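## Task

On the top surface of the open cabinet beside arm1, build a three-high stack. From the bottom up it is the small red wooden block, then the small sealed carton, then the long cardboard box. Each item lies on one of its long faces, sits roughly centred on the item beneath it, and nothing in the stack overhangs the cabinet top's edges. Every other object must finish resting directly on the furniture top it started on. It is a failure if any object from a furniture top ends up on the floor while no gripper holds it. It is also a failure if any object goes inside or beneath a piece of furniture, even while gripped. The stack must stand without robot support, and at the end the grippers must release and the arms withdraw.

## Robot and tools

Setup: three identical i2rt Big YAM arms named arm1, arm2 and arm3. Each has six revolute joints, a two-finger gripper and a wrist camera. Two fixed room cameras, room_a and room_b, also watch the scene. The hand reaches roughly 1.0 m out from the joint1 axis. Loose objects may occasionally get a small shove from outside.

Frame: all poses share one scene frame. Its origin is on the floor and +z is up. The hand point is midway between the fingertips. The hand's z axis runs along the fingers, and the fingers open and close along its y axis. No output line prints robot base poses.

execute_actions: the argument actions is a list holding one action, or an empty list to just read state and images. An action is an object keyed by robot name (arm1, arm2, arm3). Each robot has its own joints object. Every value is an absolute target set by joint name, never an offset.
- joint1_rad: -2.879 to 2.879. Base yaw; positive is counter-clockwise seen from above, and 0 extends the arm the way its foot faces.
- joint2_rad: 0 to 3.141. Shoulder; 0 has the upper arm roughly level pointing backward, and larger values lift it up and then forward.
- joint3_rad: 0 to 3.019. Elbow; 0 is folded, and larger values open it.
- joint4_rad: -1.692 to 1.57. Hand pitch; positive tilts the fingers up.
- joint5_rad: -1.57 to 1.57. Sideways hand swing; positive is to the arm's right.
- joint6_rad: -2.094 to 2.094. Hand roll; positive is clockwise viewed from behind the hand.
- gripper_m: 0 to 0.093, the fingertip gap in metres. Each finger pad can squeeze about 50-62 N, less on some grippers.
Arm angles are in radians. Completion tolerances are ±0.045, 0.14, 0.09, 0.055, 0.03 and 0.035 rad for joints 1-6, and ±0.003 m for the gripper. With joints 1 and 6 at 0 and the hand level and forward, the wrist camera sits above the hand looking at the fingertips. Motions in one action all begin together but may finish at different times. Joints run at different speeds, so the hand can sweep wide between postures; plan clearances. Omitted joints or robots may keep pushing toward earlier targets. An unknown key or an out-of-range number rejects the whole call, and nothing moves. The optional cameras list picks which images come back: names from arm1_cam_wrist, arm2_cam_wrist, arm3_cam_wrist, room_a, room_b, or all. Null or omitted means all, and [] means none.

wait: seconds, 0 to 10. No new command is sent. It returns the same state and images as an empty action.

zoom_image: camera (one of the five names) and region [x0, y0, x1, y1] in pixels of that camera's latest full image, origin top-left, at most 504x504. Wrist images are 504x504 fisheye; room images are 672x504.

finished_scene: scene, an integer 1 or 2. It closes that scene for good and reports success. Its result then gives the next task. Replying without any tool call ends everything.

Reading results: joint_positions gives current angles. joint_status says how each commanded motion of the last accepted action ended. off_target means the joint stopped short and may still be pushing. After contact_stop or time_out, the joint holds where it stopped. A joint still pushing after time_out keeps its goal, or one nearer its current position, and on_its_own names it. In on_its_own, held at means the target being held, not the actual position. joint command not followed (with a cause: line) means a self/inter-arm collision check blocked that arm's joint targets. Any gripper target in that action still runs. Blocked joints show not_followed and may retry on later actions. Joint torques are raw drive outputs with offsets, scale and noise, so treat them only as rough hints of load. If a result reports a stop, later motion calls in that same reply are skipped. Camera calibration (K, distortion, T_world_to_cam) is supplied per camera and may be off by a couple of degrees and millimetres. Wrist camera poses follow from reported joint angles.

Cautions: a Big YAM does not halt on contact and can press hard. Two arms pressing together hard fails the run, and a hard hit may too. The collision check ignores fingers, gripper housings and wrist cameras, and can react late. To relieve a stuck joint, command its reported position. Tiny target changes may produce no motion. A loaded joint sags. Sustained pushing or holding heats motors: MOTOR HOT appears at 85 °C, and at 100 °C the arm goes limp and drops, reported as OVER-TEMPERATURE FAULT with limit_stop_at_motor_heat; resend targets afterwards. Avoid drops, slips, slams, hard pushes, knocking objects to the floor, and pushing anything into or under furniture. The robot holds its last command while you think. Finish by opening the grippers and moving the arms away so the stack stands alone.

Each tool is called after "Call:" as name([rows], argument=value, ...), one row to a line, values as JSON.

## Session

Call:
execute_actions(actions=[])

Scene clock: 0.00 s.
Joint torques (N m, as the arm reports them, + toward a larger angle): no reading
Motor temperatures (°C, as the motors report them): arm1=[28 34 35 28 31 32] | arm2=[30 31 32 28 29 30] | arm3=[29 28 32 27 30 31]
arm1.joint_positions: joint1_rad=-0.038 joint2_rad=+0.331 joint3_rad=+1.655 joint4_rad=-1.151 joint5_rad=-0.127 joint6_rad=-0.493 gripper_m=+0.094
arm1.joint_status: not commanded
arm1.hand: x=-0.8491 y=+0.6942 z=+1.5506 quat_wxyz=(-0.740, +0.459, -0.447, -0.205) (m; scene frame)
arm2.joint_positions: joint1_rad=-0.039 joint2_rad=+0.338 joint3_rad=+1.693 joint4_rad=-1.381 joint5_rad=+0.066 joint6_rad=-0.087 gripper_m=+0.095
arm2.joint_status: not commanded
arm2.hand: x=+0.1828 y=+0.0237 z=+1.5530 quat_wxyz=(-0.674, +0.233, -0.683, -0.160) (m; scene frame)
arm3.joint_positions: joint1_rad=+0.619 joint2_rad=+0.541 joint3_rad=+1.510 joint4_rad=-1.390 joint5_rad=-0.233 joint6_rad=+0.349 gripper_m=+0.094
arm3.joint_status: not commanded
arm3.hand: x=+0.6902 y=-0.5100 z=+1.3866 quat_wxyz=(-0.306, +0.421, -0.722, -0.456) (m; scene frame)
pictures: arm1_cam_wrist, arm2_cam_wrist, arm3_cam_wrist, room_a, room_b
camera_calibration (this result's frames):
arm1_cam_wrist: T_world_to_cam=[[0.697896, -0.500956, 0.511844, 0.143371], [0.152586, -0.594259, -0.789667, 1.77326], [0.699756, 0.629205, -0.338292, 0.804776], [0, 0, 0, 1]] pos_world=[-0.933779, 0.619227, 1.59915]
arm2_cam_wrist: T_world_to_cam=[[0.538655, -0.836223, 0.102874, -0.236068], [-0.468443, -0.398738, -0.788396, 1.32825], [0.700295, 0.376483, -0.606505, 0.930031], [0, 0, 0, 1]] pos_world=[0.0980713, -0.0179226, 1.63554]
arm3_cam_wrist: T_world_to_cam=[[0.890659, -0.227707, -0.393543, -0.18452], [-0.399337, -0.805604, -0.437643, 0.472871], [-0.217386, 0.546947, -0.80845, 1.67618], [0, 0, 0, 1]] pos_world=[0.717557, -0.577851, 1.48944]
Images, in order (width x height): arm1_cam_wrist 504x504, arm2_cam_wrist 504x504, arm3_cam_wrist 504x504, room_a 672x504, room_b 672x504.

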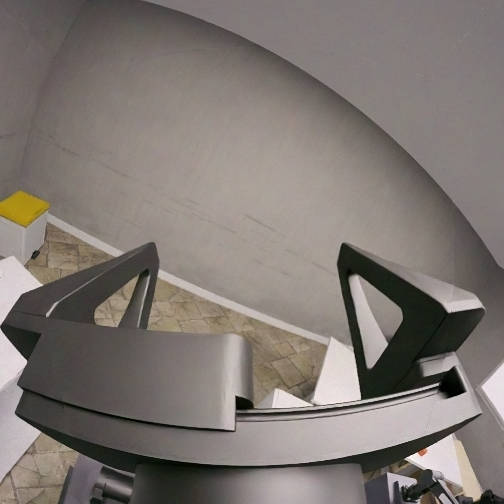

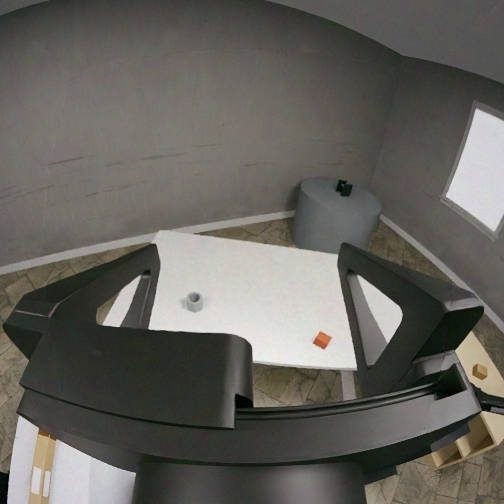

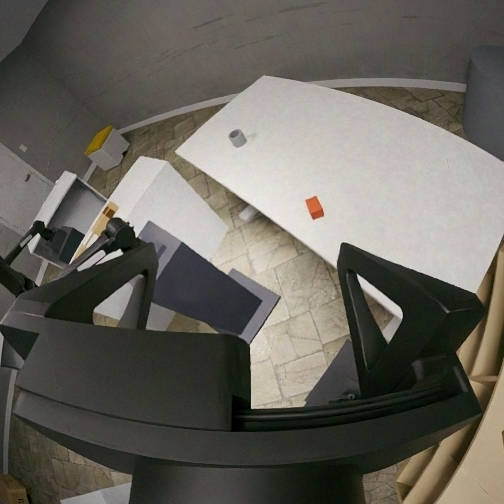

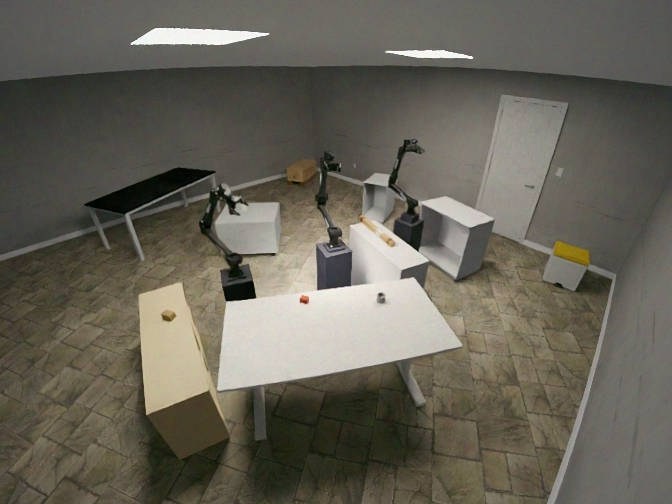

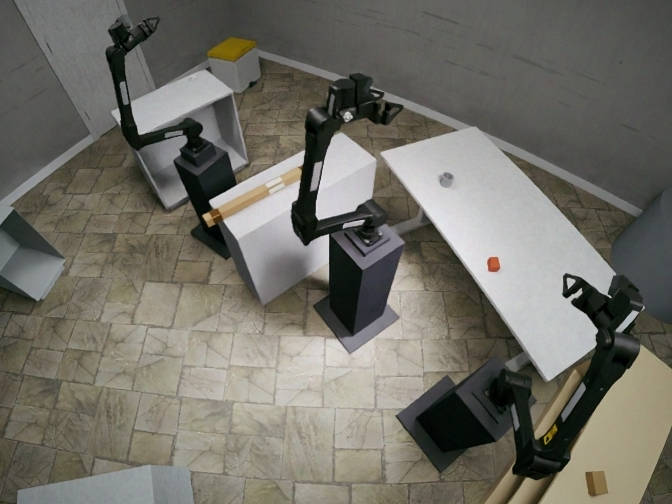

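Call:
zoom_image(camera="room_b", region=[90, 50, 400, 310])

Call:
zoom_image(camera="room_b", region=[420, 220, 672, 504])

Call:
zoom_image(camera="room_a", region=[300, 160, 520, 320])

Call:
zoom_image(camera="room_a", region=[120, 260, 340, 400])

Region (90, 50, 400, 310) of room_b's 672x504 image, scaled by 1.626, with more detail than that image has; it fills the top 423 rows of this view, and the rest is white.

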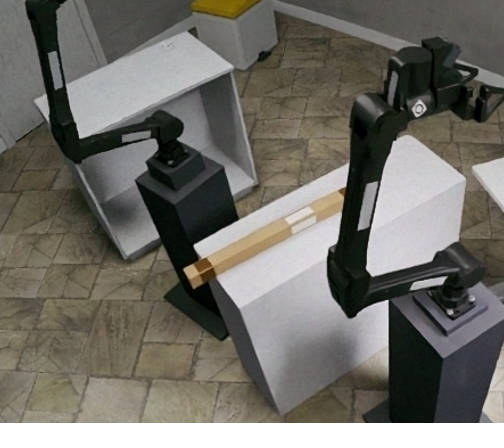

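Region (420, 220, 672, 504) of room_b's 672x504 image, scaled by 1.775, with more detail than that image has; it fills the left 447 columns of this view, and the rest is white.

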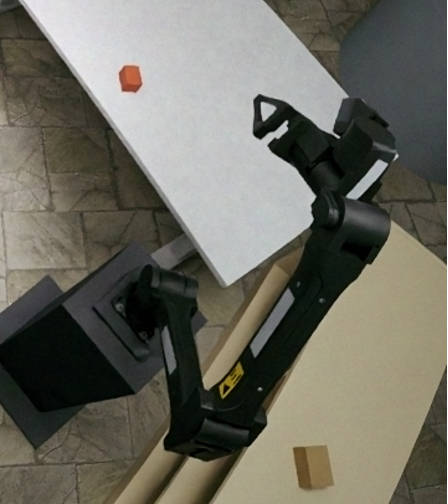

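Region (300, 160, 520, 320) of room_a's 672x504 image, scaled by 2.291, with more detail than that image has; it fills the top 367 rows of this view, and the rest is white.

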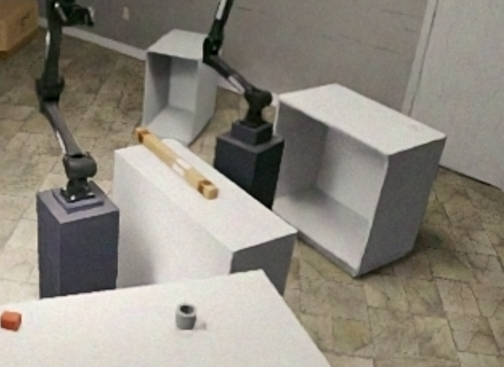

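Region (120, 260, 340, 400) of room_a's 672x504 image, scaled by 2.291, with more detail than that image has; it fills the top 321 rows of this view, and the rest is white.

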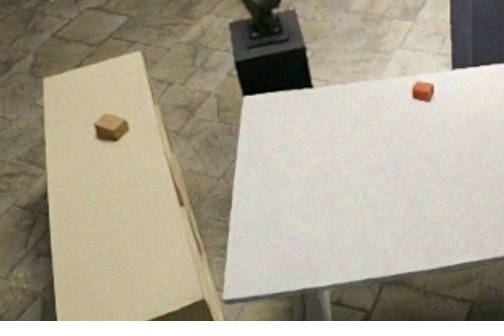

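Call:
zoom_image(camera="arm3_cam_wrist", region=[274, 167, 354, 247])

Call:
zoom_image(camera="room_b", region=[100, 50, 260, 160])

Call:
zoom_image(camera="room_b", region=[460, 235, 530, 295])

Region (274, 167, 354, 247) of arm3_cam_wrist's 504x504 image, scaled by 6.300, with more detail than that image has.

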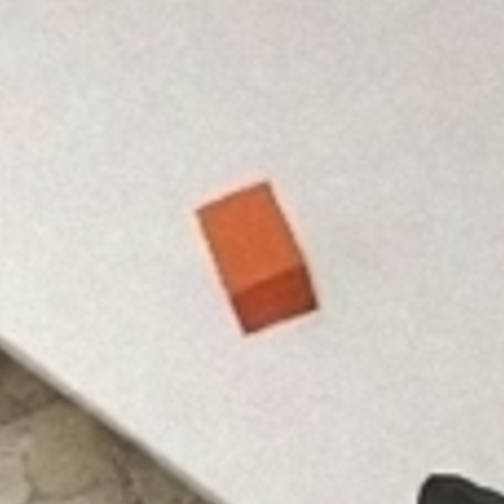

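Region (100, 50, 260, 160) of room_b's 672x504 image, scaled by 3.150, with more detail than that image has; it fills the top 346 rows of this view, and the rest is white.

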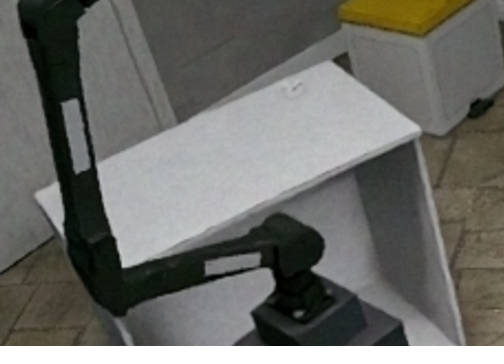

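Region (460, 235, 530, 295) of room_b's 672x504 image, scaled by 7.200, with more detail than that image has; it fills the top 432 rows of this view, and the rest is white.

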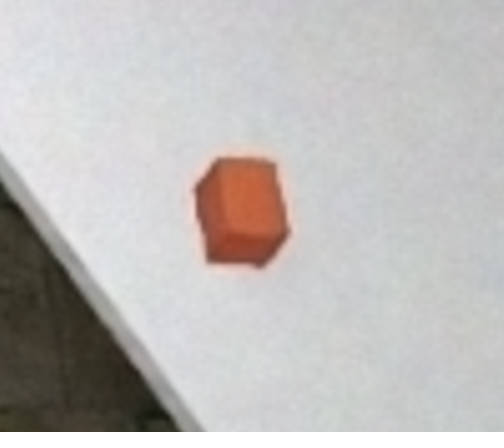

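Call:
execute_actions([
  {"arm1": {"joints": {"joint1_rad": -1.701, "joint2_rad": 1.97, "joint3_rad": 2.07, "joint4_rad": -1.632, "joint5_rad": 0, "joint6_rad": 1.75, "gripper_m": 0.093}}, "arm2": {"joints": {"joint1_rad": -0.748, "joint2_rad": 2.07, "joint3_rad": 1.85, "joint4_rad": -1.322, "joint5_rad": 0, "joint6_rad": 1.48, "gripper_m": 0.093}}, "arm3": {"joints": {"joint1_rad": -1.295, "joint2_rad": 1.875, "joint3_rad": 1.61, "joint4_rad": -1.281, "joint5_rad": 0, "joint6_rad": 0, "gripper_m": 0.093}}},
])

Scene clock: 66.87 s.
Joint torques (N m, as the arm reports them, + toward a larger angle): arm1=[  0.43 -22.71  12.68  -0.25  -0.04   0.15] | arm2=[ -0.15 -20.85   8.98   0.53   0.01   0.11] | arm3=[  1.2  -19.11   8.7   -0.08  -0.11  -0.2 ]
Motor temperatures (°C, as the motors report them): arm1=[28 34 36 28 31 32] | arm2=[30 32 32 28 29 30] | arm3=[29 28 34 27 30 31]
arm1.joint_positions: joint1_rad=-1.693 joint2_rad=+1.977 joint3_rad=+2.032 joint4_rad=-1.625 joint5_rad=+0.001 joint6_rad=+1.736 gripper_m=+0.093
arm1.joint_status: all done
arm1.hand: x=-0.3727 y=+0.2606 z=+1.0541 quat_wxyz=(-0.003, -0.941, -0.337, -0.007) (m; scene frame)
arm2.joint_positions: joint1_rad=-0.747 joint2_rad=+2.063 joint3_rad=+1.848 joint4_rad=-1.325 joint5_rad=-0.001 joint6_rad=+1.473 gripper_m=+0.093
arm2.joint_status: all done
arm2.hand: x=+0.7980 y=-0.0353 z=+0.9659 quat_wxyz=(-0.013, -0.701, -0.713, -0.002) (m; scene frame)
arm3.joint_positions: joint1_rad=-1.303 joint2_rad=+1.877 joint3_rad=+1.603 joint4_rad=-1.279 joint5_rad=+0.002 joint6_rad=+0.016 gripper_m=+0.093
arm3.joint_status: all done
arm3.hand: x=+1.1246 y=-1.0370 z=+0.9079 quat_wxyz=(-0.008, -0.335, -0.942, +0.004) (m; scene frame)
pictures: arm1_cam_wrist, arm2_cam_wrist, arm3_cam_wrist, room_a, room_b
camera_calibration (this result's frames):
arm1_cam_wrist: T_world_to_cam=[[-0.650613, 0.759409, -0.000675584, -0.442981], [0.61212, 0.524952, 0.591384, -0.525452], [0.449457, 0.384348, -0.80639, 1.04023], [0, 0, 0, 1]] pos_world=[-0.434106, 0.212432, 1.14927]
arm2_cam_wrist: T_world_to_cam=[[-0.999324, -0.0251579, -0.0268234, 0.824779], [-0.0358973, 0.825737, 0.562913, -0.477094], [0.00798733, 0.563495, -0.826081, 0.9365], [0, 0, 0, 1]] pos_world=[0.799614, -0.113009, 1.06431]
arm3_cam_wrist: T_world_to_cam=[[-0.624551, -0.780976, 0.00354971, -0.110067], [-0.638715, 0.51339, 0.573126, 0.731615], [-0.44942, 0.355679, -0.81946, 1.74449], [0, 0, 0, 1]] pos_world=[1.18256, -1.08204, 1.01062]
Images, in order (width x height): arm1_cam_wrist 504x504, arm2_cam_wrist 504x504, arm3_cam_wrist 504x504, room_a 672x504, room_b 672x504.

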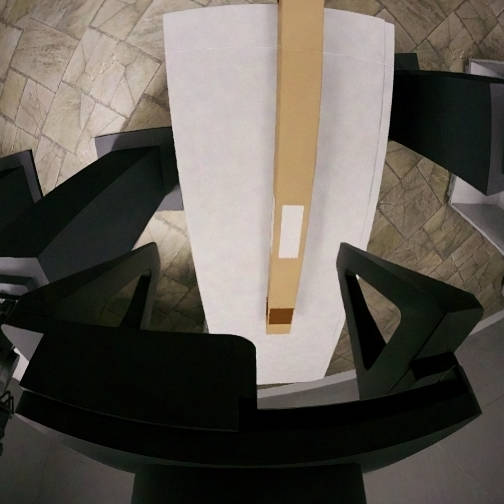

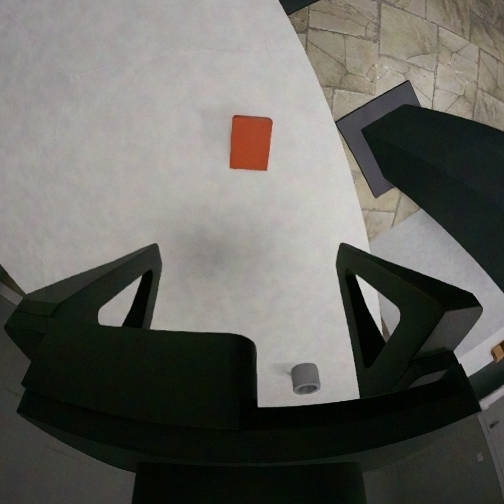

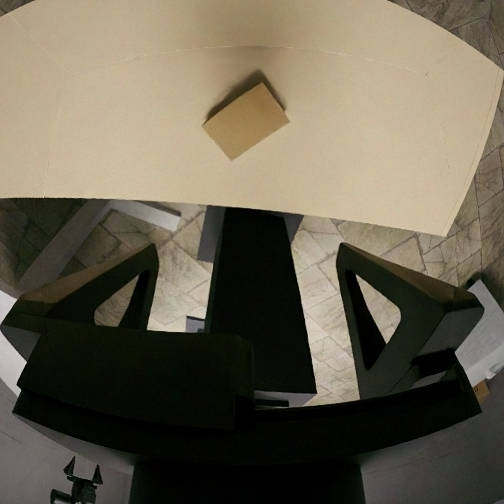

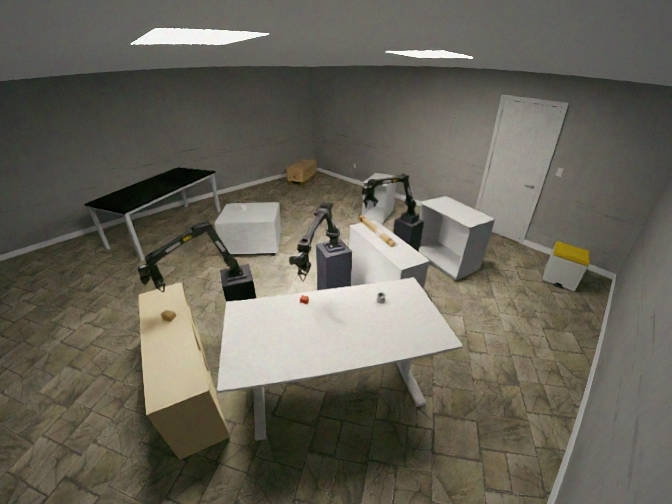

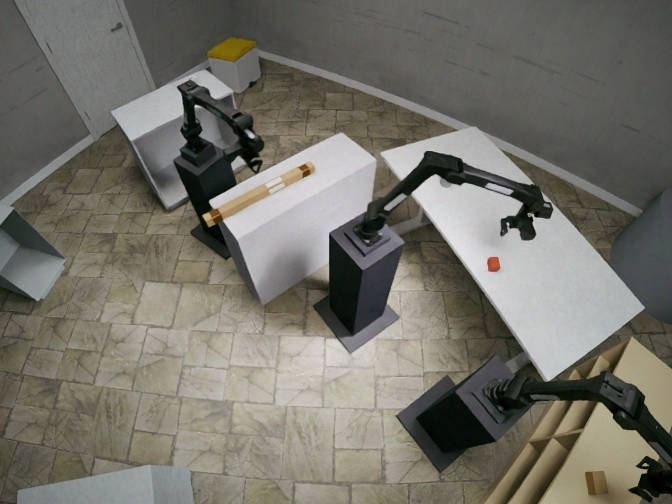

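Call:
execute_actions([
  {"arm1": {"joints": {"joint1_rad": -1.598, "joint2_rad": 1.895, "joint3_rad": 1.5, "joint4_rad": -1.16, "joint6_rad": 1.848}}, "arm2": {"joints": {"joint1_rad": -0.79, "joint2_rad": 2.235, "joint3_rad": 1.762, "joint4_rad": -1.095, "joint6_rad": 1.485}}, "arm3": {"joints": {"joint1_rad": -1.295, "joint2_rad": 2.16, "joint3_rad": 1.586, "joint4_rad": -0.99, "joint6_rad": 0.96}}},
], cameras=["arm1_cam_wrist", "arm2_cam_wrist", "arm3_cam_wrist"])

Scene clock: 103.67 s.
Joint torques (N m, as the arm reports them, + toward a larger angle): arm1=[ -0.08 -22.37   9.76   0.33  -0.02   0.13] | arm2=[ -0.08 -22.5    8.06   0.83   0.02   0.11] | arm3=[  1.29 -21.74   8.28   0.53  -0.07   0.06]
Motor temperatures (°C, as the motors report them): arm1=[28 36 41 28 31 32] | arm2=[30 34 34 28 29 30] | arm3=[29 30 35 27 30 31]
arm1.joint_positions: joint1_rad=-1.589 joint2_rad=+1.914 joint3_rad=+1.484 joint4_rad=-1.168 joint5_rad=+0.000 joint6_rad=+1.835 gripper_m=+0.093
arm1.joint_status: all done
arm1.hand: x=-0.3806 y=+0.3467 z=+0.8872 quat_wxyz=(+0.009, -0.940, -0.340, +0.000) (m; scene frame)
arm2.joint_positions: joint1_rad=-0.789 joint2_rad=+2.241 joint3_rad=+1.758 joint4_rad=-1.111 joint5_rad=-0.001 joint6_rad=+1.478 gripper_m=+0.093
arm2.joint_status: all done
arm2.hand: x=+0.7958 y=-0.0646 z=+0.8237 quat_wxyz=(+0.007, -0.718, -0.696, +0.015) (m; scene frame)
arm3.joint_positions: joint1_rad=-1.303 joint2_rad=+2.167 joint3_rad=+1.568 joint4_rad=-1.002 joint5_rad=+0.002 joint6_rad=+0.944 gripper_m=+0.093
arm3.joint_status: all done
arm3.hand: x=+1.1447 y=-1.0527 z=+0.7304 quat_wxyz=(+0.016, -0.721, -0.693, +0.003) (m; scene frame)
pictures: arm1_cam_wrist, arm2_cam_wrist, arm3_cam_wrist
camera_calibration (this result's frames):
arm1_cam_wrist: T_world_to_cam=[[-0.654603, 0.755551, 0.0252482, -0.53674], [0.621715, 0.519047, 0.586567, -0.457118], [0.430077, 0.399666, -0.809507, 0.86621], [0, 0, 0, 1]] pos_world=[-0.439691, 0.296605, 0.982885]
arm2_cam_wrist: T_world_to_cam=[[-0.999428, 0.0229176, 0.0248631, 0.778625], [0.0329791, 0.823023, 0.56705, -0.431366], [-0.00746745, 0.567546, -0.823308, 0.845819], [0, 0, 0, 1]] pos_world=[0.798722, -0.142861, 0.921617]
arm3_cam_wrist: T_world_to_cam=[[-0.999081, 0.0318771, 0.0286656, 1.15686], [0.0427096, 0.797948, 0.601211, 0.353236], [-0.00370882, 0.601882, -0.798576, 1.34732], [0, 0, 0, 1]] pos_world=[1.1457, -1.12967, 0.830404]
Images, in order (width x height): arm1_cam_wrist 504x504, arm2_cam_wrist 504x504, arm3_cam_wrist 504x504.

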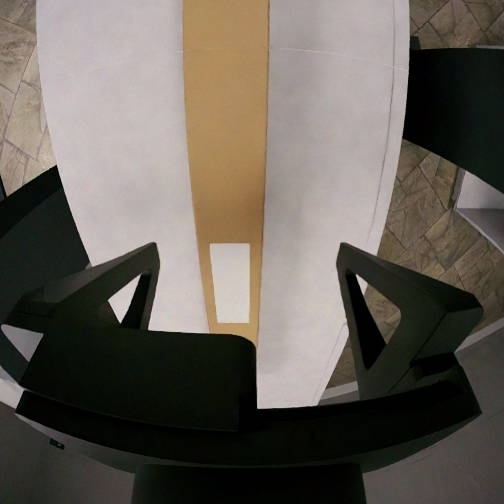

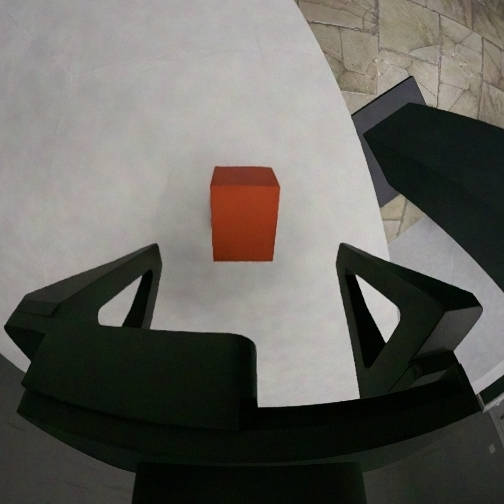

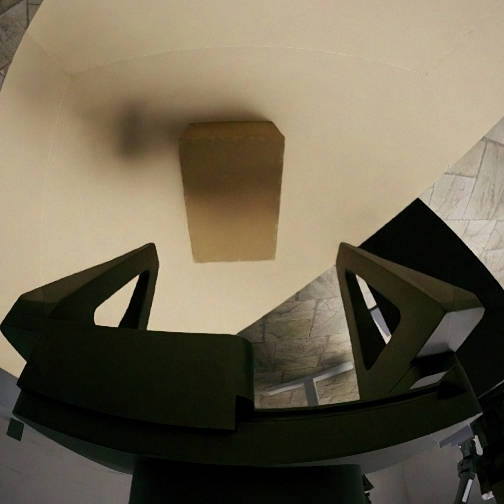

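Call:
execute_actions([
  {"arm1": {"joints": {"joint1_rad": -1.575, "joint2_rad": 2.025, "joint3_rad": 1.437, "joint4_rad": -0.945, "joint6_rad": 1.87}}, "arm2": {"joints": {"joint2_rad": 2.33, "joint3_rad": 1.724, "joint4_rad": -0.942}}, "arm3": {"joints": {"joint1_rad": -1.288, "joint2_rad": 2.283, "joint3_rad": 1.575, "joint4_rad": -0.828}}},
], cameras=["arm1_cam_wrist", "arm2_cam_wrist", "arm3_cam_wrist"])

Scene clock: 126.87 s.
Joint torques (N m, as the arm reports them, + toward a larger angle): arm1=[  1.7  -22.91   8.78   0.41  -0.03   0.12] | arm2=[ -0.26 -21.97   7.02   0.93   0.01   0.12] | arm3=[  1.3  -22.82   6.83   0.68   0.     0.1 ]
Motor temperatures (°C, as the motors report them): arm1=[28 36 40 28 31 32] | arm2=[30 35 34 28 29 30] | arm3=[29 31 34 27 30 31]
arm1.joint_positions: joint1_rad=-1.587 joint2_rad=+2.044 joint3_rad=+1.424 joint4_rad=-0.954 joint5_rad=+0.000 joint6_rad=+1.856 gripper_m=+0.093
arm1.joint_status: all done
arm1.hand: x=-0.3692 y=+0.3414 z=+0.7966 quat_wxyz=(-0.001, -0.944, -0.331, -0.007) (m; scene frame)
arm2.joint_positions: joint1_rad=-0.789 joint2_rad=+2.321 joint3_rad=+1.731 joint4_rad=-0.958 joint5_rad=-0.001 joint6_rad=+1.478 gripper_m=+0.093
arm2.joint_status: all done
arm2.hand: x=+0.8049 y=-0.0666 z=+0.7647 quat_wxyz=(-0.011, -0.718, -0.696, +0.000) (m; scene frame)
arm3.joint_positions: joint1_rad=-1.296 joint2_rad=+2.286 joint3_rad=+1.568 joint4_rad=-0.841 joint5_rad=+0.002 joint6_rad=+0.944 gripper_m=+0.093
arm3.joint_status: all done
arm3.hand: x=+1.1577 y=-1.0579 z=+0.6607 quat_wxyz=(-0.006, -0.719, -0.695, +0.000) (m; scene frame)
pictures: arm1_cam_wrist, arm2_cam_wrist, arm3_cam_wrist
camera_calibration (this result's frames):
arm1_cam_wrist: T_world_to_cam=[[-0.640152, 0.768244, 0.00252541, -0.50391], [0.620418, 0.515029, 0.591462, -0.411297], [0.453087, 0.380192, -0.806329, 0.802698], [0, 0, 0, 1]] pos_world=[-0.431094, 0.293776, 0.891777]
arm2_cam_wrist: T_world_to_cam=[[-0.999539, 0.0222325, -0.0206755, 0.824104], [0.00672455, 0.826204, 0.563331, -0.372332], [0.0296064, 0.562932, -0.825973, 0.770322], [0, 0, 0, 1]] pos_world=[0.803422, -0.144339, 0.86305]
arm3_cam_wrist: T_world_to_cam=[[-0.999641, 0.0260976, -0.00604952, 1.18955], [0.0177316, 0.813829, 0.580834, 0.457909], [0.0200816, 0.580518, -0.813999, 1.25489], [0, 0, 0, 1]] pos_world=[1.15581, -1.13219, 0.762703]
Images, in order (width x height): arm1_cam_wrist 504x504, arm2_cam_wrist 504x504, arm3_cam_wrist 504x504.

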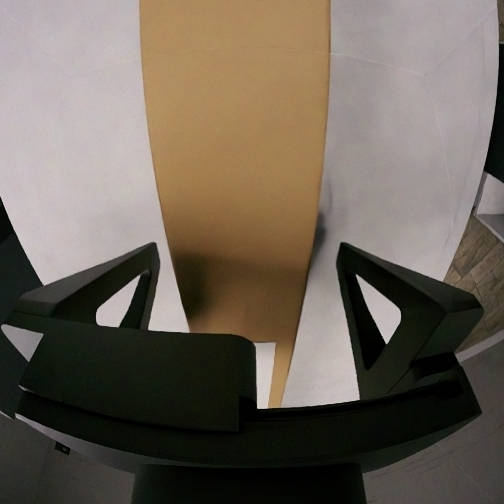

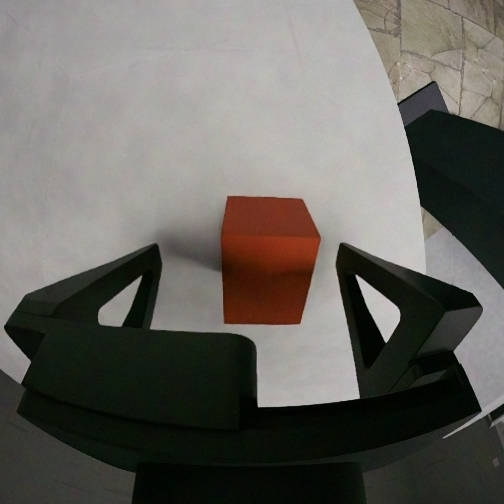

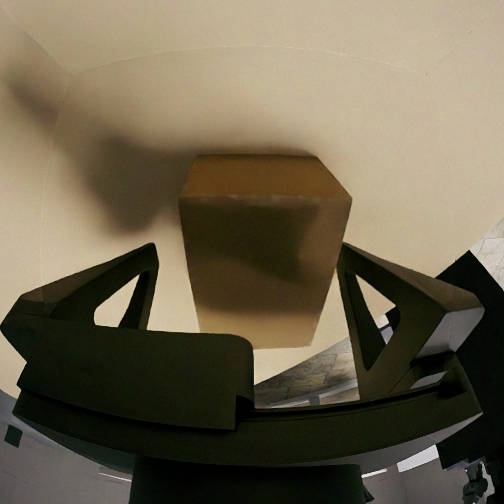

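Call:
execute_actions([
  {"arm1": {"joints": {"gripper_m": 0.03}}, "arm2": {"joints": {"joint1_rad": -0.775, "joint3_rad": 1.68, "joint4_rad": -0.913}}, "arm3": {"joints": {"gripper_m": 0.04}}},
], cameras=["arm2_cam_wrist", "arm3_cam_wrist"])

Scene clock: 131.83 s.
Joint torques (N m, as the arm reports them, + toward a larger angle): arm1=[  1.64 -22.99   8.74   0.36  -0.02   0.1 ] | arm2=[  1.08 -21.99   6.72   0.9   -0.02   0.12] | arm3=[  0.97 -22.37   6.74   0.6    0.02   0.02]
Motor temperatures (°C, as the motors report them): arm1=[28 36 39 28 31 32] | arm2=[30 35 34 28 29 30] | arm3=[29 31 34 27 30 31]
arm1.joint_positions: joint1_rad=-1.587 joint2_rad=+2.044 joint3_rad=+1.424 joint4_rad=-0.953 joint5_rad=+0.000 joint6_rad=+1.859 gripper_m=+0.049
arm1.joint_status: gripper_m off_target (ended at +0.049, target +0.030)
arm1.hand: x=-0.3690 y=+0.3413 z=+0.7966 quat_wxyz=(-0.001, -0.944, -0.329, -0.007) (m; scene frame)
arm2.joint_positions: joint1_rad=-0.787 joint2_rad=+2.321 joint3_rad=+1.689 joint4_rad=-0.930 joint5_rad=-0.001 joint6_rad=+1.478 gripper_m=+0.093
arm2.joint_status: all done
arm2.hand: x=+0.7926 y=-0.0638 z=+0.7517 quat_wxyz=(-0.005, -0.717, -0.697, +0.005) (m; scene frame)
arm3.joint_positions: joint1_rad=-1.296 joint2_rad=+2.286 joint3_rad=+1.568 joint4_rad=-0.840 joint5_rad=+0.002 joint6_rad=+0.945 gripper_m=+0.059
arm3.joint_status: gripper_m off_target (ended at +0.059, target +0.040)
arm3.hand: x=+1.1581 y=-1.0578 z=+0.6607 quat_wxyz=(-0.006, -0.719, -0.695, +0.000) (m; scene frame)
pictures: arm2_cam_wrist, arm3_cam_wrist
camera_calibration (this result's frames):
arm2_cam_wrist: T_world_to_cam=[[-0.999764, 0.0205584, -0.00698689, 0.801235], [0.0130245, 0.825268, 0.564591, -0.373239], [0.0173731, 0.564367, -0.825341, 0.767691], [0, 0, 0, 1]] pos_world=[0.79257, -0.141709, 0.849933]
arm3_cam_wrist: T_world_to_cam=[[-0.999624, 0.0264722, -0.00720398, 1.1911], [0.0173741, 0.814051, 0.580534, 0.458696], [0.0212324, 0.58019, -0.814204, 1.2533], [0, 0, 0, 1]] pos_world=[1.15607, -1.13208, 0.762733]
Images, in order (width x height): arm2_cam_wrist 504x504, arm3_cam_wrist 504x504.

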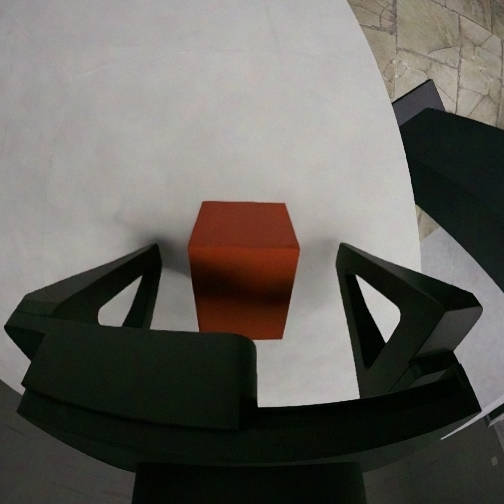

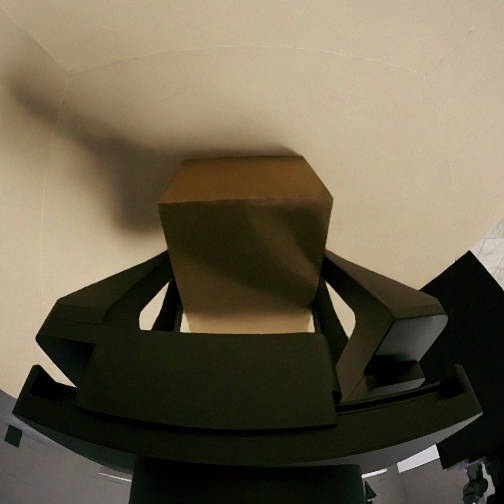

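Call:
execute_actions([
  {"arm1": {"joints": {"joint2_rad": 1.58, "joint3_rad": 1.52, "joint4_rad": -1.47}}, "arm2": {"joints": {"gripper_m": 0.025}}, "arm3": {"joints": {"joint2_rad": 1.74, "joint3_rad": 1.62, "joint4_rad": -1.42}}},
], cameras=["arm2_cam_wrist", "room_b"])

Scene clock: 138.13 s.
Joint torques (N m, as the arm reports them, + toward a larger angle): arm1=[  1.65 -17.51  10.96  -0.18  -0.02   0.1 ] | arm2=[  0.56 -21.9    6.67   1.02  -0.03   0.11] | arm3=[  0.96 -17.79   9.34  -0.54   0.02   0.04]
Motor temperatures (°C, as the motors report them): arm1=[28 36 39 28 31 32] | arm2=[30 35 33 28 29 30] | arm3=[29 31 34 27 30 31]
arm1.joint_positions: joint1_rad=-1.587 joint2_rad=+1.593 joint3_rad=+1.502 joint4_rad=-1.464 joint5_rad=+0.000 joint6_rad=+1.859 gripper_m=+0.049
arm1.joint_status: all done
arm1.hand: x=-0.4410 y=+0.3885 z=+1.0538 quat_wxyz=(-0.009, -0.944, -0.329, -0.012) (m; scene frame)
arm2.joint_positions: joint1_rad=-0.787 joint2_rad=+2.321 joint3_rad=+1.689 joint4_rad=-0.929 joint5_rad=-0.001 joint6_rad=+1.479 gripper_m=+0.045
arm2.joint_status: gripper_m off_target (ended at +0.045, target +0.025)
arm2.hand: x=+0.7927 y=-0.0638 z=+0.7517 quat_wxyz=(-0.006, -0.717, -0.697, +0.005) (m; scene frame)
arm3.joint_positions: joint1_rad=-1.296 joint2_rad=+1.740 joint3_rad=+1.608 joint4_rad=-1.408 joint5_rad=+0.002 joint6_rad=+0.945 gripper_m=+0.059
arm3.joint_status: all done
arm3.hand: x=+1.1003 y=-1.0131 z=+0.9824 quat_wxyz=(-0.015, -0.719, -0.695, -0.002) (m; scene frame)
pictures: arm2_cam_wrist, room_b
camera_calibration (this result's frames):
arm2_cam_wrist: T_world_to_cam=[[-0.999751, 0.0209274, -0.00775137, 0.80201], [0.0128991, 0.825315, 0.564525, -0.373072], [0.0182114, 0.564285, -0.825379, 0.767059], [0, 0, 0, 1]] pos_world=[0.792653, -0.141722, 0.84994]
Images, in order (width x height): arm2_cam_wrist 504x504, room_b 672x504.

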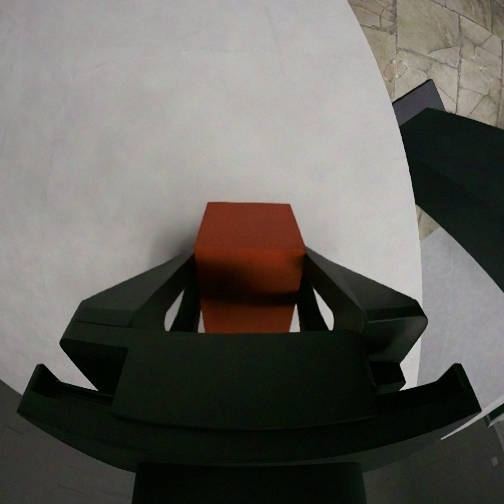

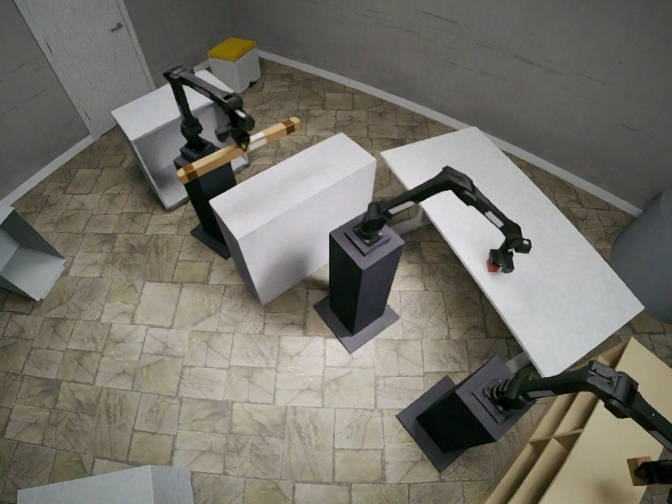

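Call:
execute_actions([
  {"arm1": {"joints": {"joint1_rad": 1.245, "joint6_rad": 1.515}}, "arm2": {"joints": {"joint2_rad": 1.85, "joint3_rad": 1.72, "joint4_rad": -1.43}}, "arm3": {"joints": {"joint1_rad": -0.5}}},
], cameras=["arm1_cam_wrist", "arm2_cam_wrist", "room_b"])

Scene clock: 159.97 s.
Joint torques (N m, as the arm reports them, + toward a larger angle): arm1=[ -0.73 -17.99  10.86  -0.21   0.05  -0.12] | arm2=[  0.96 -18.7   10.04  -0.28  -0.02   0.13] | arm3=[  0.27 -17.24   9.45  -0.48   0.17   0.04]
Motor temperatures (°C, as the motors report them): arm1=[28 36 40 28 31 32] | arm2=[30 35 33 28 29 30] | arm3=[29 31 35 27 30 31]
arm1.joint_positions: joint1_rad=+1.252 joint2_rad=+1.593 joint3_rad=+1.502 joint4_rad=-1.464 joint5_rad=-0.002 joint6_rad=+1.527 gripper_m=+0.049
arm1.joint_status: all done
arm1.hand: x=-1.1300 y=+1.0481 z=+1.0432 quat_wxyz=(-0.005, +0.343, -0.939, -0.005) (m; scene frame)
arm2.joint_positions: joint1_rad=-0.787 joint2_rad=+1.851 joint3_rad=+1.702 joint4_rad=-1.414 joint5_rad=-0.001 joint6_rad=+1.479 gripper_m=+0.045
arm2.joint_status: all done
arm2.hand: x=+0.7269 y=-0.0515 z=+1.0353 quat_wxyz=(-0.005, -0.717, -0.697, +0.005) (m; scene frame)
arm3.joint_positions: joint1_rad=-0.497 joint2_rad=+1.740 joint3_rad=+1.608 joint4_rad=-1.408 joint5_rad=-0.002 joint6_rad=+0.946 gripper_m=+0.059
arm3.joint_status: all done
arm3.hand: x=+1.2087 y=-0.6074 z=+0.9826 quat_wxyz=(-0.012, -0.392, -0.920, -0.009) (m; scene frame)
pictures: arm1_cam_wrist, arm2_cam_wrist, room_b
camera_calibration (this result's frames):
arm1_cam_wrist: T_world_to_cam=[[0.660003, -0.751255, 0.00339779, 1.52635], [-0.617736, -0.540117, 0.571555, -0.721546], [-0.427549, -0.379327, -0.820557, 0.893276], [0, 0, 0, 1]] pos_world=[-1.0712, 1.0958, 1.1402]
arm2_cam_wrist: T_world_to_cam=[[-0.999765, 0.0209641, -0.00547414, 0.735752], [0.0142107, 0.825159, 0.564721, -0.543662], [0.0163559, 0.564511, -0.825264, 0.996643], [0, 0, 0, 1]] pos_world=[0.727005, -0.129433, 1.13354]
Images, in order (width x height): arm1_cam_wrist 504x504, arm2_cam_wrist 504x504, room_b 672x504.

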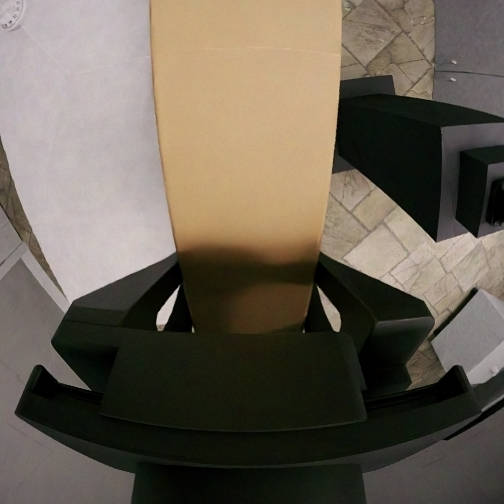

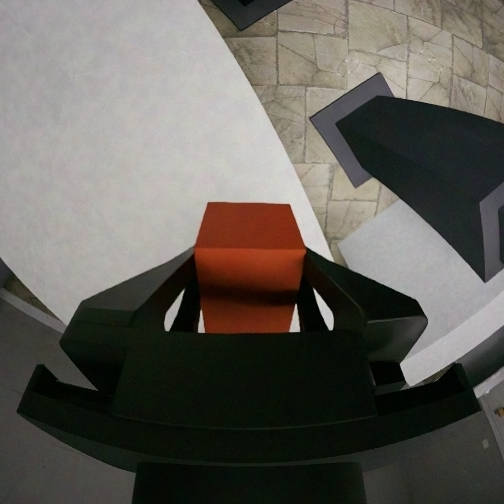

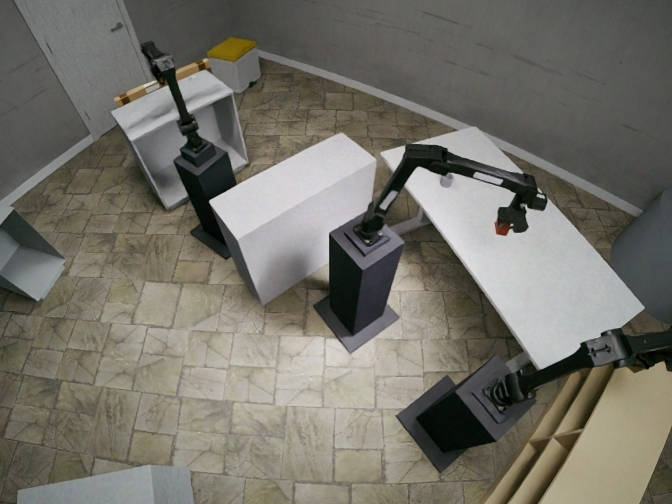

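Call:
execute_actions([
  {"arm1": {"joints": {"joint2_rad": 1.9, "joint3_rad": 2.2, "joint4_rad": -1.69}}, "arm2": {"joints": {"joint1_rad": 2.011, "joint6_rad": 1.965}}, "arm3": {"joints": {"joint1_rad": 0.758, "joint6_rad": -0.165}}},
], cameras=["arm1_cam_wrist", "arm2_cam_wrist", "arm3_cam_wrist", "room_b"])

Scene clock: 181.37 s.
Joint torques (N m, as the arm reports them, + toward a larger angle): arm1=[ -0.44 -21.49  12.57   0.06   0.05  -0.14] | arm2=[ -0.37 -18.15  10.07  -0.42  -0.03   0.13] | arm3=[ -0.44 -17.2    9.31  -0.42   0.05  -0.25]
Motor temperatures (°C, as the motors report them): arm1=[28 36 41 28 31 32] | arm2=[30 35 35 28 29 30] | arm3=[29 31 35 27 30 31]
arm1.joint_positions: joint1_rad=+1.252 joint2_rad=+1.896 joint3_rad=+2.164 joint4_rad=-1.684 joint5_rad=-0.002 joint6_rad=+1.527 gripper_m=+0.049
arm1.joint_status: all done
arm1.hand: x=-1.2115 y=+1.1517 z=+1.1406 quat_wxyz=(+0.016, +0.343, -0.937, -0.071) (m; scene frame)
arm2.joint_positions: joint1_rad=+2.021 joint2_rad=+1.851 joint3_rad=+1.702 joint4_rad=-1.414 joint5_rad=-0.002 joint6_rad=+1.957 gripper_m=+0.045
arm2.joint_status: all done
arm2.hand: x=-0.3539 y=+0.2683 z=+1.0406 quat_wxyz=(+0.010, +0.357, -0.934, +0.003) (m; scene frame)
arm3.joint_positions: joint1_rad=+0.766 joint2_rad=+1.740 joint3_rad=+1.608 joint4_rad=-1.408 joint5_rad=-0.003 joint6_rad=-0.149 gripper_m=+0.059
arm3.joint_status: all done
arm3.hand: x=+0.7656 y=-0.1509 z=+0.9830 quat_wxyz=(-0.012, +0.700, -0.714, -0.010) (m; scene frame)
pictures: arm1_cam_wrist, arm2_cam_wrist, arm3_cam_wrist, room_b
camera_calibration (this result's frames):
arm1_cam_wrist: T_world_to_cam=[[0.655864, -0.742825, -0.134361, 1.80002], [-0.568811, -0.603328, 0.558972, -0.625182], [-0.496282, -0.290183, -0.818228, 0.789058], [0, 0, 0, 1]] pos_world=[-1.14458, 1.18888, 1.23694]
arm2_cam_wrist: T_world_to_cam=[[0.672172, -0.740345, -0.0086357, 0.447819], [-0.592693, -0.545033, 0.593004, -0.671788], [-0.443735, -0.393482, -0.805153, 0.911407], [0, 0, 0, 1]] pos_world=[-0.294752, 0.324016, 1.13606]
arm3_cam_wrist: T_world_to_cam=[[0.999921, -0.0118118, 0.00433509, -0.770958], [-0.0122079, -0.827363, 0.561535, -0.666181], [-0.00304603, -0.561543, -0.827442, 0.85719], [0, 0, 0, 1]] pos_world=[0.765376, -0.0789305, 1.0867]
Images, in order (width x height): arm1_cam_wrist 504x504, arm2_cam_wrist 504x504, arm3_cam_wrist 504x504, room_b 672x504.

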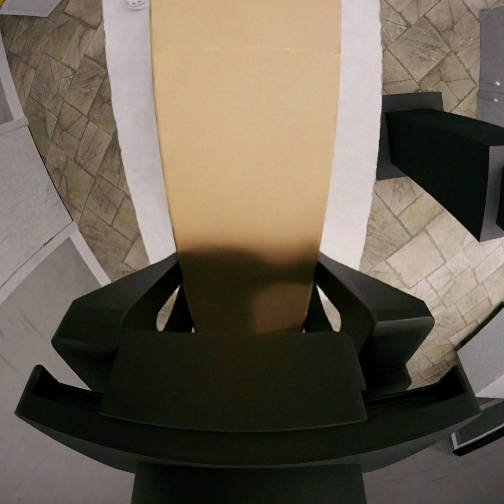

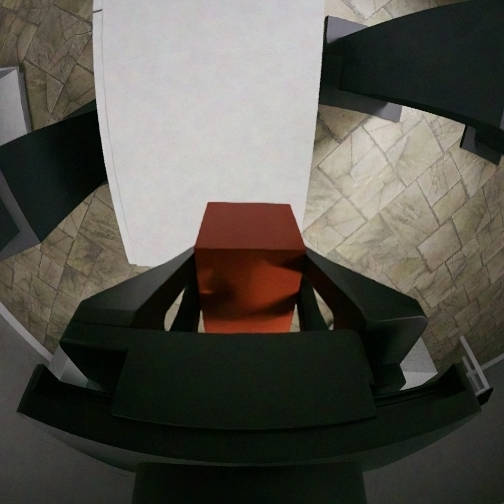

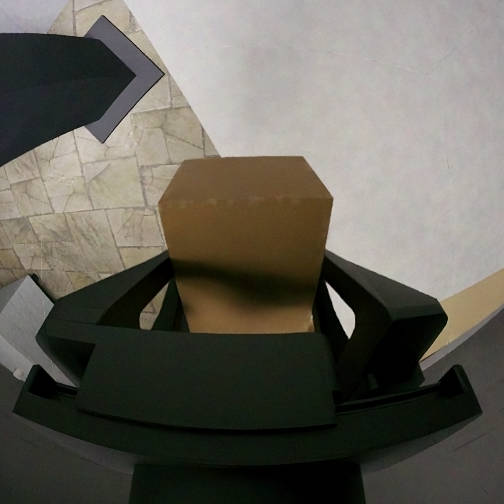

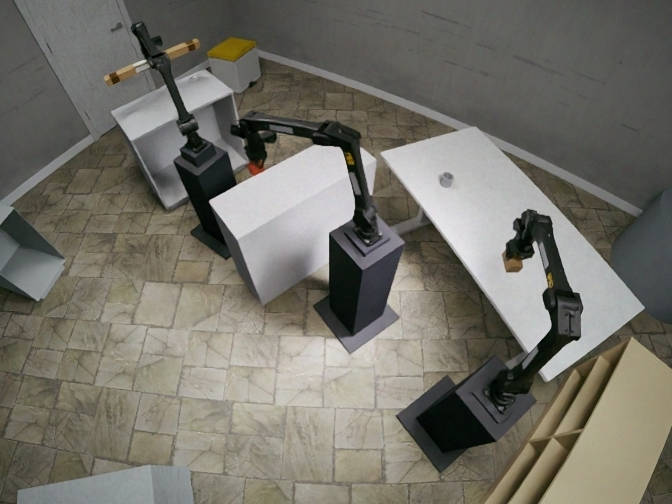

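Call:
execute_actions([
  {"arm1": {"joints": {"joint2_rad": 2.345, "joint4_rad": -1.365}}, "arm2": {"joints": {"joint2_rad": 2.212, "joint4_rad": -1.045}}, "arm3": {"joints": {"joint2_rad": 2.175, "joint3_rad": 1.78, "joint4_rad": -1.14}}},
], cameras=["arm1_cam_wrist", "arm2_cam_wrist", "arm3_cam_wrist", "room_a"])

Scene clock: 201.37 s.
Joint torques (N m, as the arm reports them, + toward a larger angle): arm1=[ -0.84 -28.31  11.03   0.34   0.08  -0.08] | arm2=[  0.39 -23.03   8.93   0.79  -0.04   0.13] | arm3=[ -0.71 -24.27   9.12   0.51  -0.04  -0.2 ]
Motor temperatures (°C, as the motors report them): arm1=[28 36 42 28 31 32] | arm2=[30 35 36 28 29 30] | arm3=[29 31 36 27 30 31]
arm1.joint_positions: joint1_rad=+1.251 joint2_rad=+2.355 joint3_rad=+2.180 joint4_rad=-1.372 joint5_rad=-0.002 joint6_rad=+1.523 gripper_m=+0.050
arm1.joint_status: all done
arm1.hand: x=-1.2713 y=+1.2359 z=+0.8524 quat_wxyz=(-0.003, +0.345, -0.939, -0.009) (m; scene frame)
arm2.joint_positions: joint1_rad=+2.021 joint2_rad=+2.216 joint3_rad=+1.702 joint4_rad=-1.060 joint5_rad=-0.002 joint6_rad=+1.958 gripper_m=+0.045
arm2.joint_status: all done
arm2.hand: x=-0.4136 y=+0.2934 z=+0.8261 quat_wxyz=(+0.006, +0.357, -0.934, +0.007) (m; scene frame)
arm3.joint_positions: joint1_rad=+0.766 joint2_rad=+2.188 joint3_rad=+1.761 joint4_rad=-1.150 joint5_rad=+0.000 joint6_rad=-0.150 gripper_m=+0.059
arm3.joint_status: all done
arm3.hand: x=+0.7834 y=-0.0485 z=+0.7826 quat_wxyz=(+0.002, +0.700, -0.714, +0.001) (m; scene frame)
pictures: arm1_cam_wrist, arm2_cam_wrist, arm3_cam_wrist, room_a
camera_calibration (this result's frames):
arm1_cam_wrist: T_world_to_cam=[[0.662662, -0.748904, -0.00460343, 1.76867], [-0.612703, -0.54566, 0.571708, -0.585237], [-0.430666, -0.376028, -0.820445, 0.739463], [0, 0, 0, 1]] pos_world=[-1.21215, 1.28329, 0.949415]
arm2_cam_wrist: T_world_to_cam=[[0.671779, -0.74075, 0.00165105, 0.496104], [-0.598892, -0.541815, 0.589716, -0.567078], [-0.435938, -0.397148, -0.807609, 0.728484], [0, 0, 0, 1]] pos_world=[-0.355317, 0.349554, 0.921926]
arm3_cam_wrist: T_world_to_cam=[[0.999939, -0.0109774, 0.000862061, -0.78395], [-0.00936185, -0.806336, 0.591383, -0.49336], [-0.00579674, -0.591356, -0.80639, 0.733212], [0, 0, 0, 1]] pos_world=[0.783534, 0.0271691, 0.883695]
Images, in order (width x height): arm1_cam_wrist 504x504, arm2_cam_wrist 504x504, arm3_cam_wrist 504x504, room_a 672x504.

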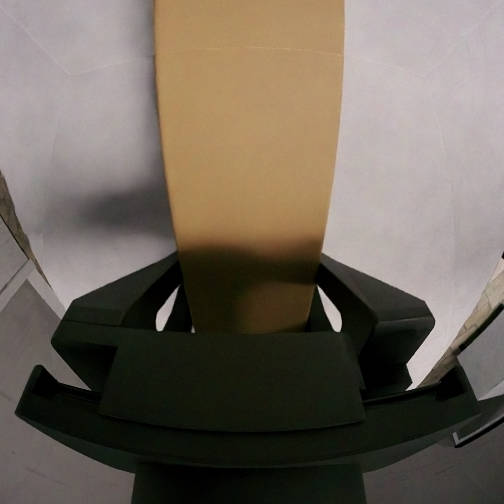

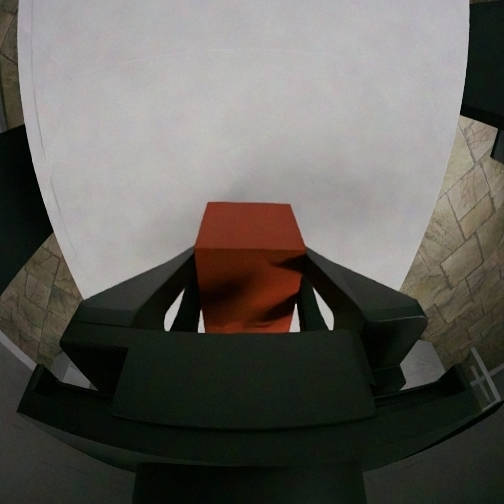

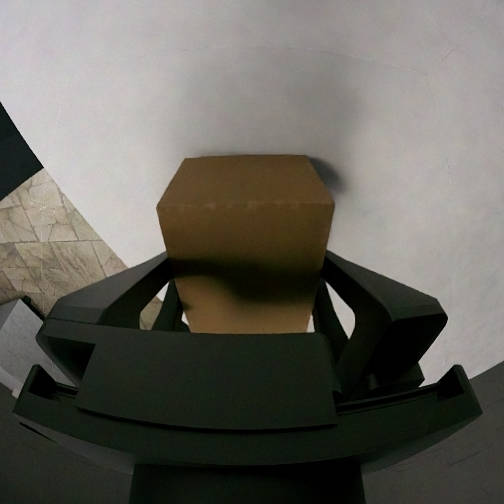

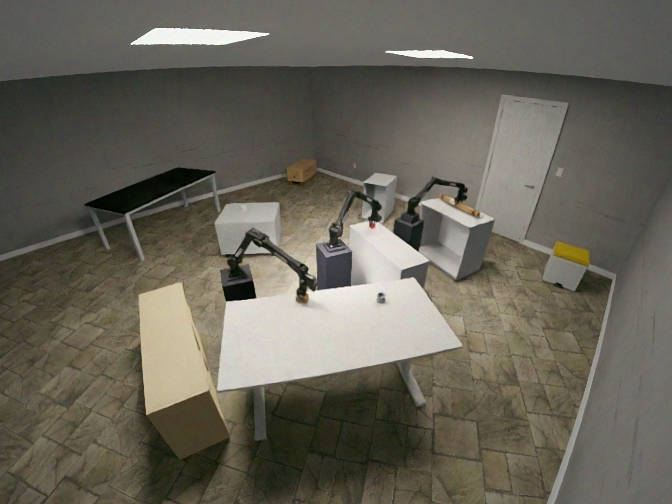

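Call:
zoom_image(camera="room_a", region=[400, 165, 510, 245])

Call:
zoom_image(camera="room_a", region=[260, 200, 410, 320])

Region (400, 165, 510, 245) of room_a's 672x504 image, scaled by 4.582, with more detail than that image has; it fills the top 367 rows of this view, and the rest is white.

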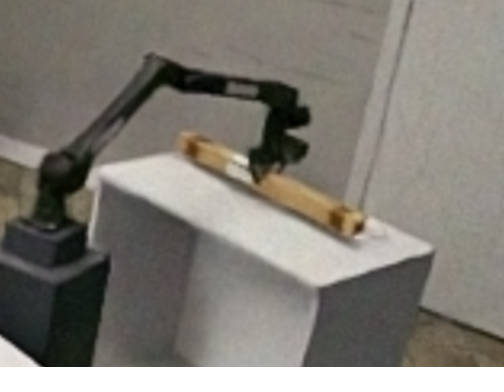

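Region (260, 200, 410, 320) of room_a's 672x504 image, scaled by 3.360, with more detail than that image has; it fills the top 403 rows of this view, and the rest is white.

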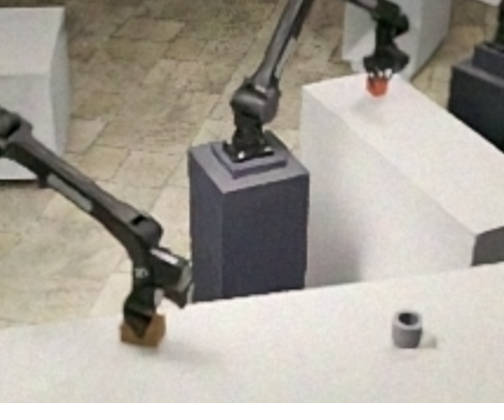

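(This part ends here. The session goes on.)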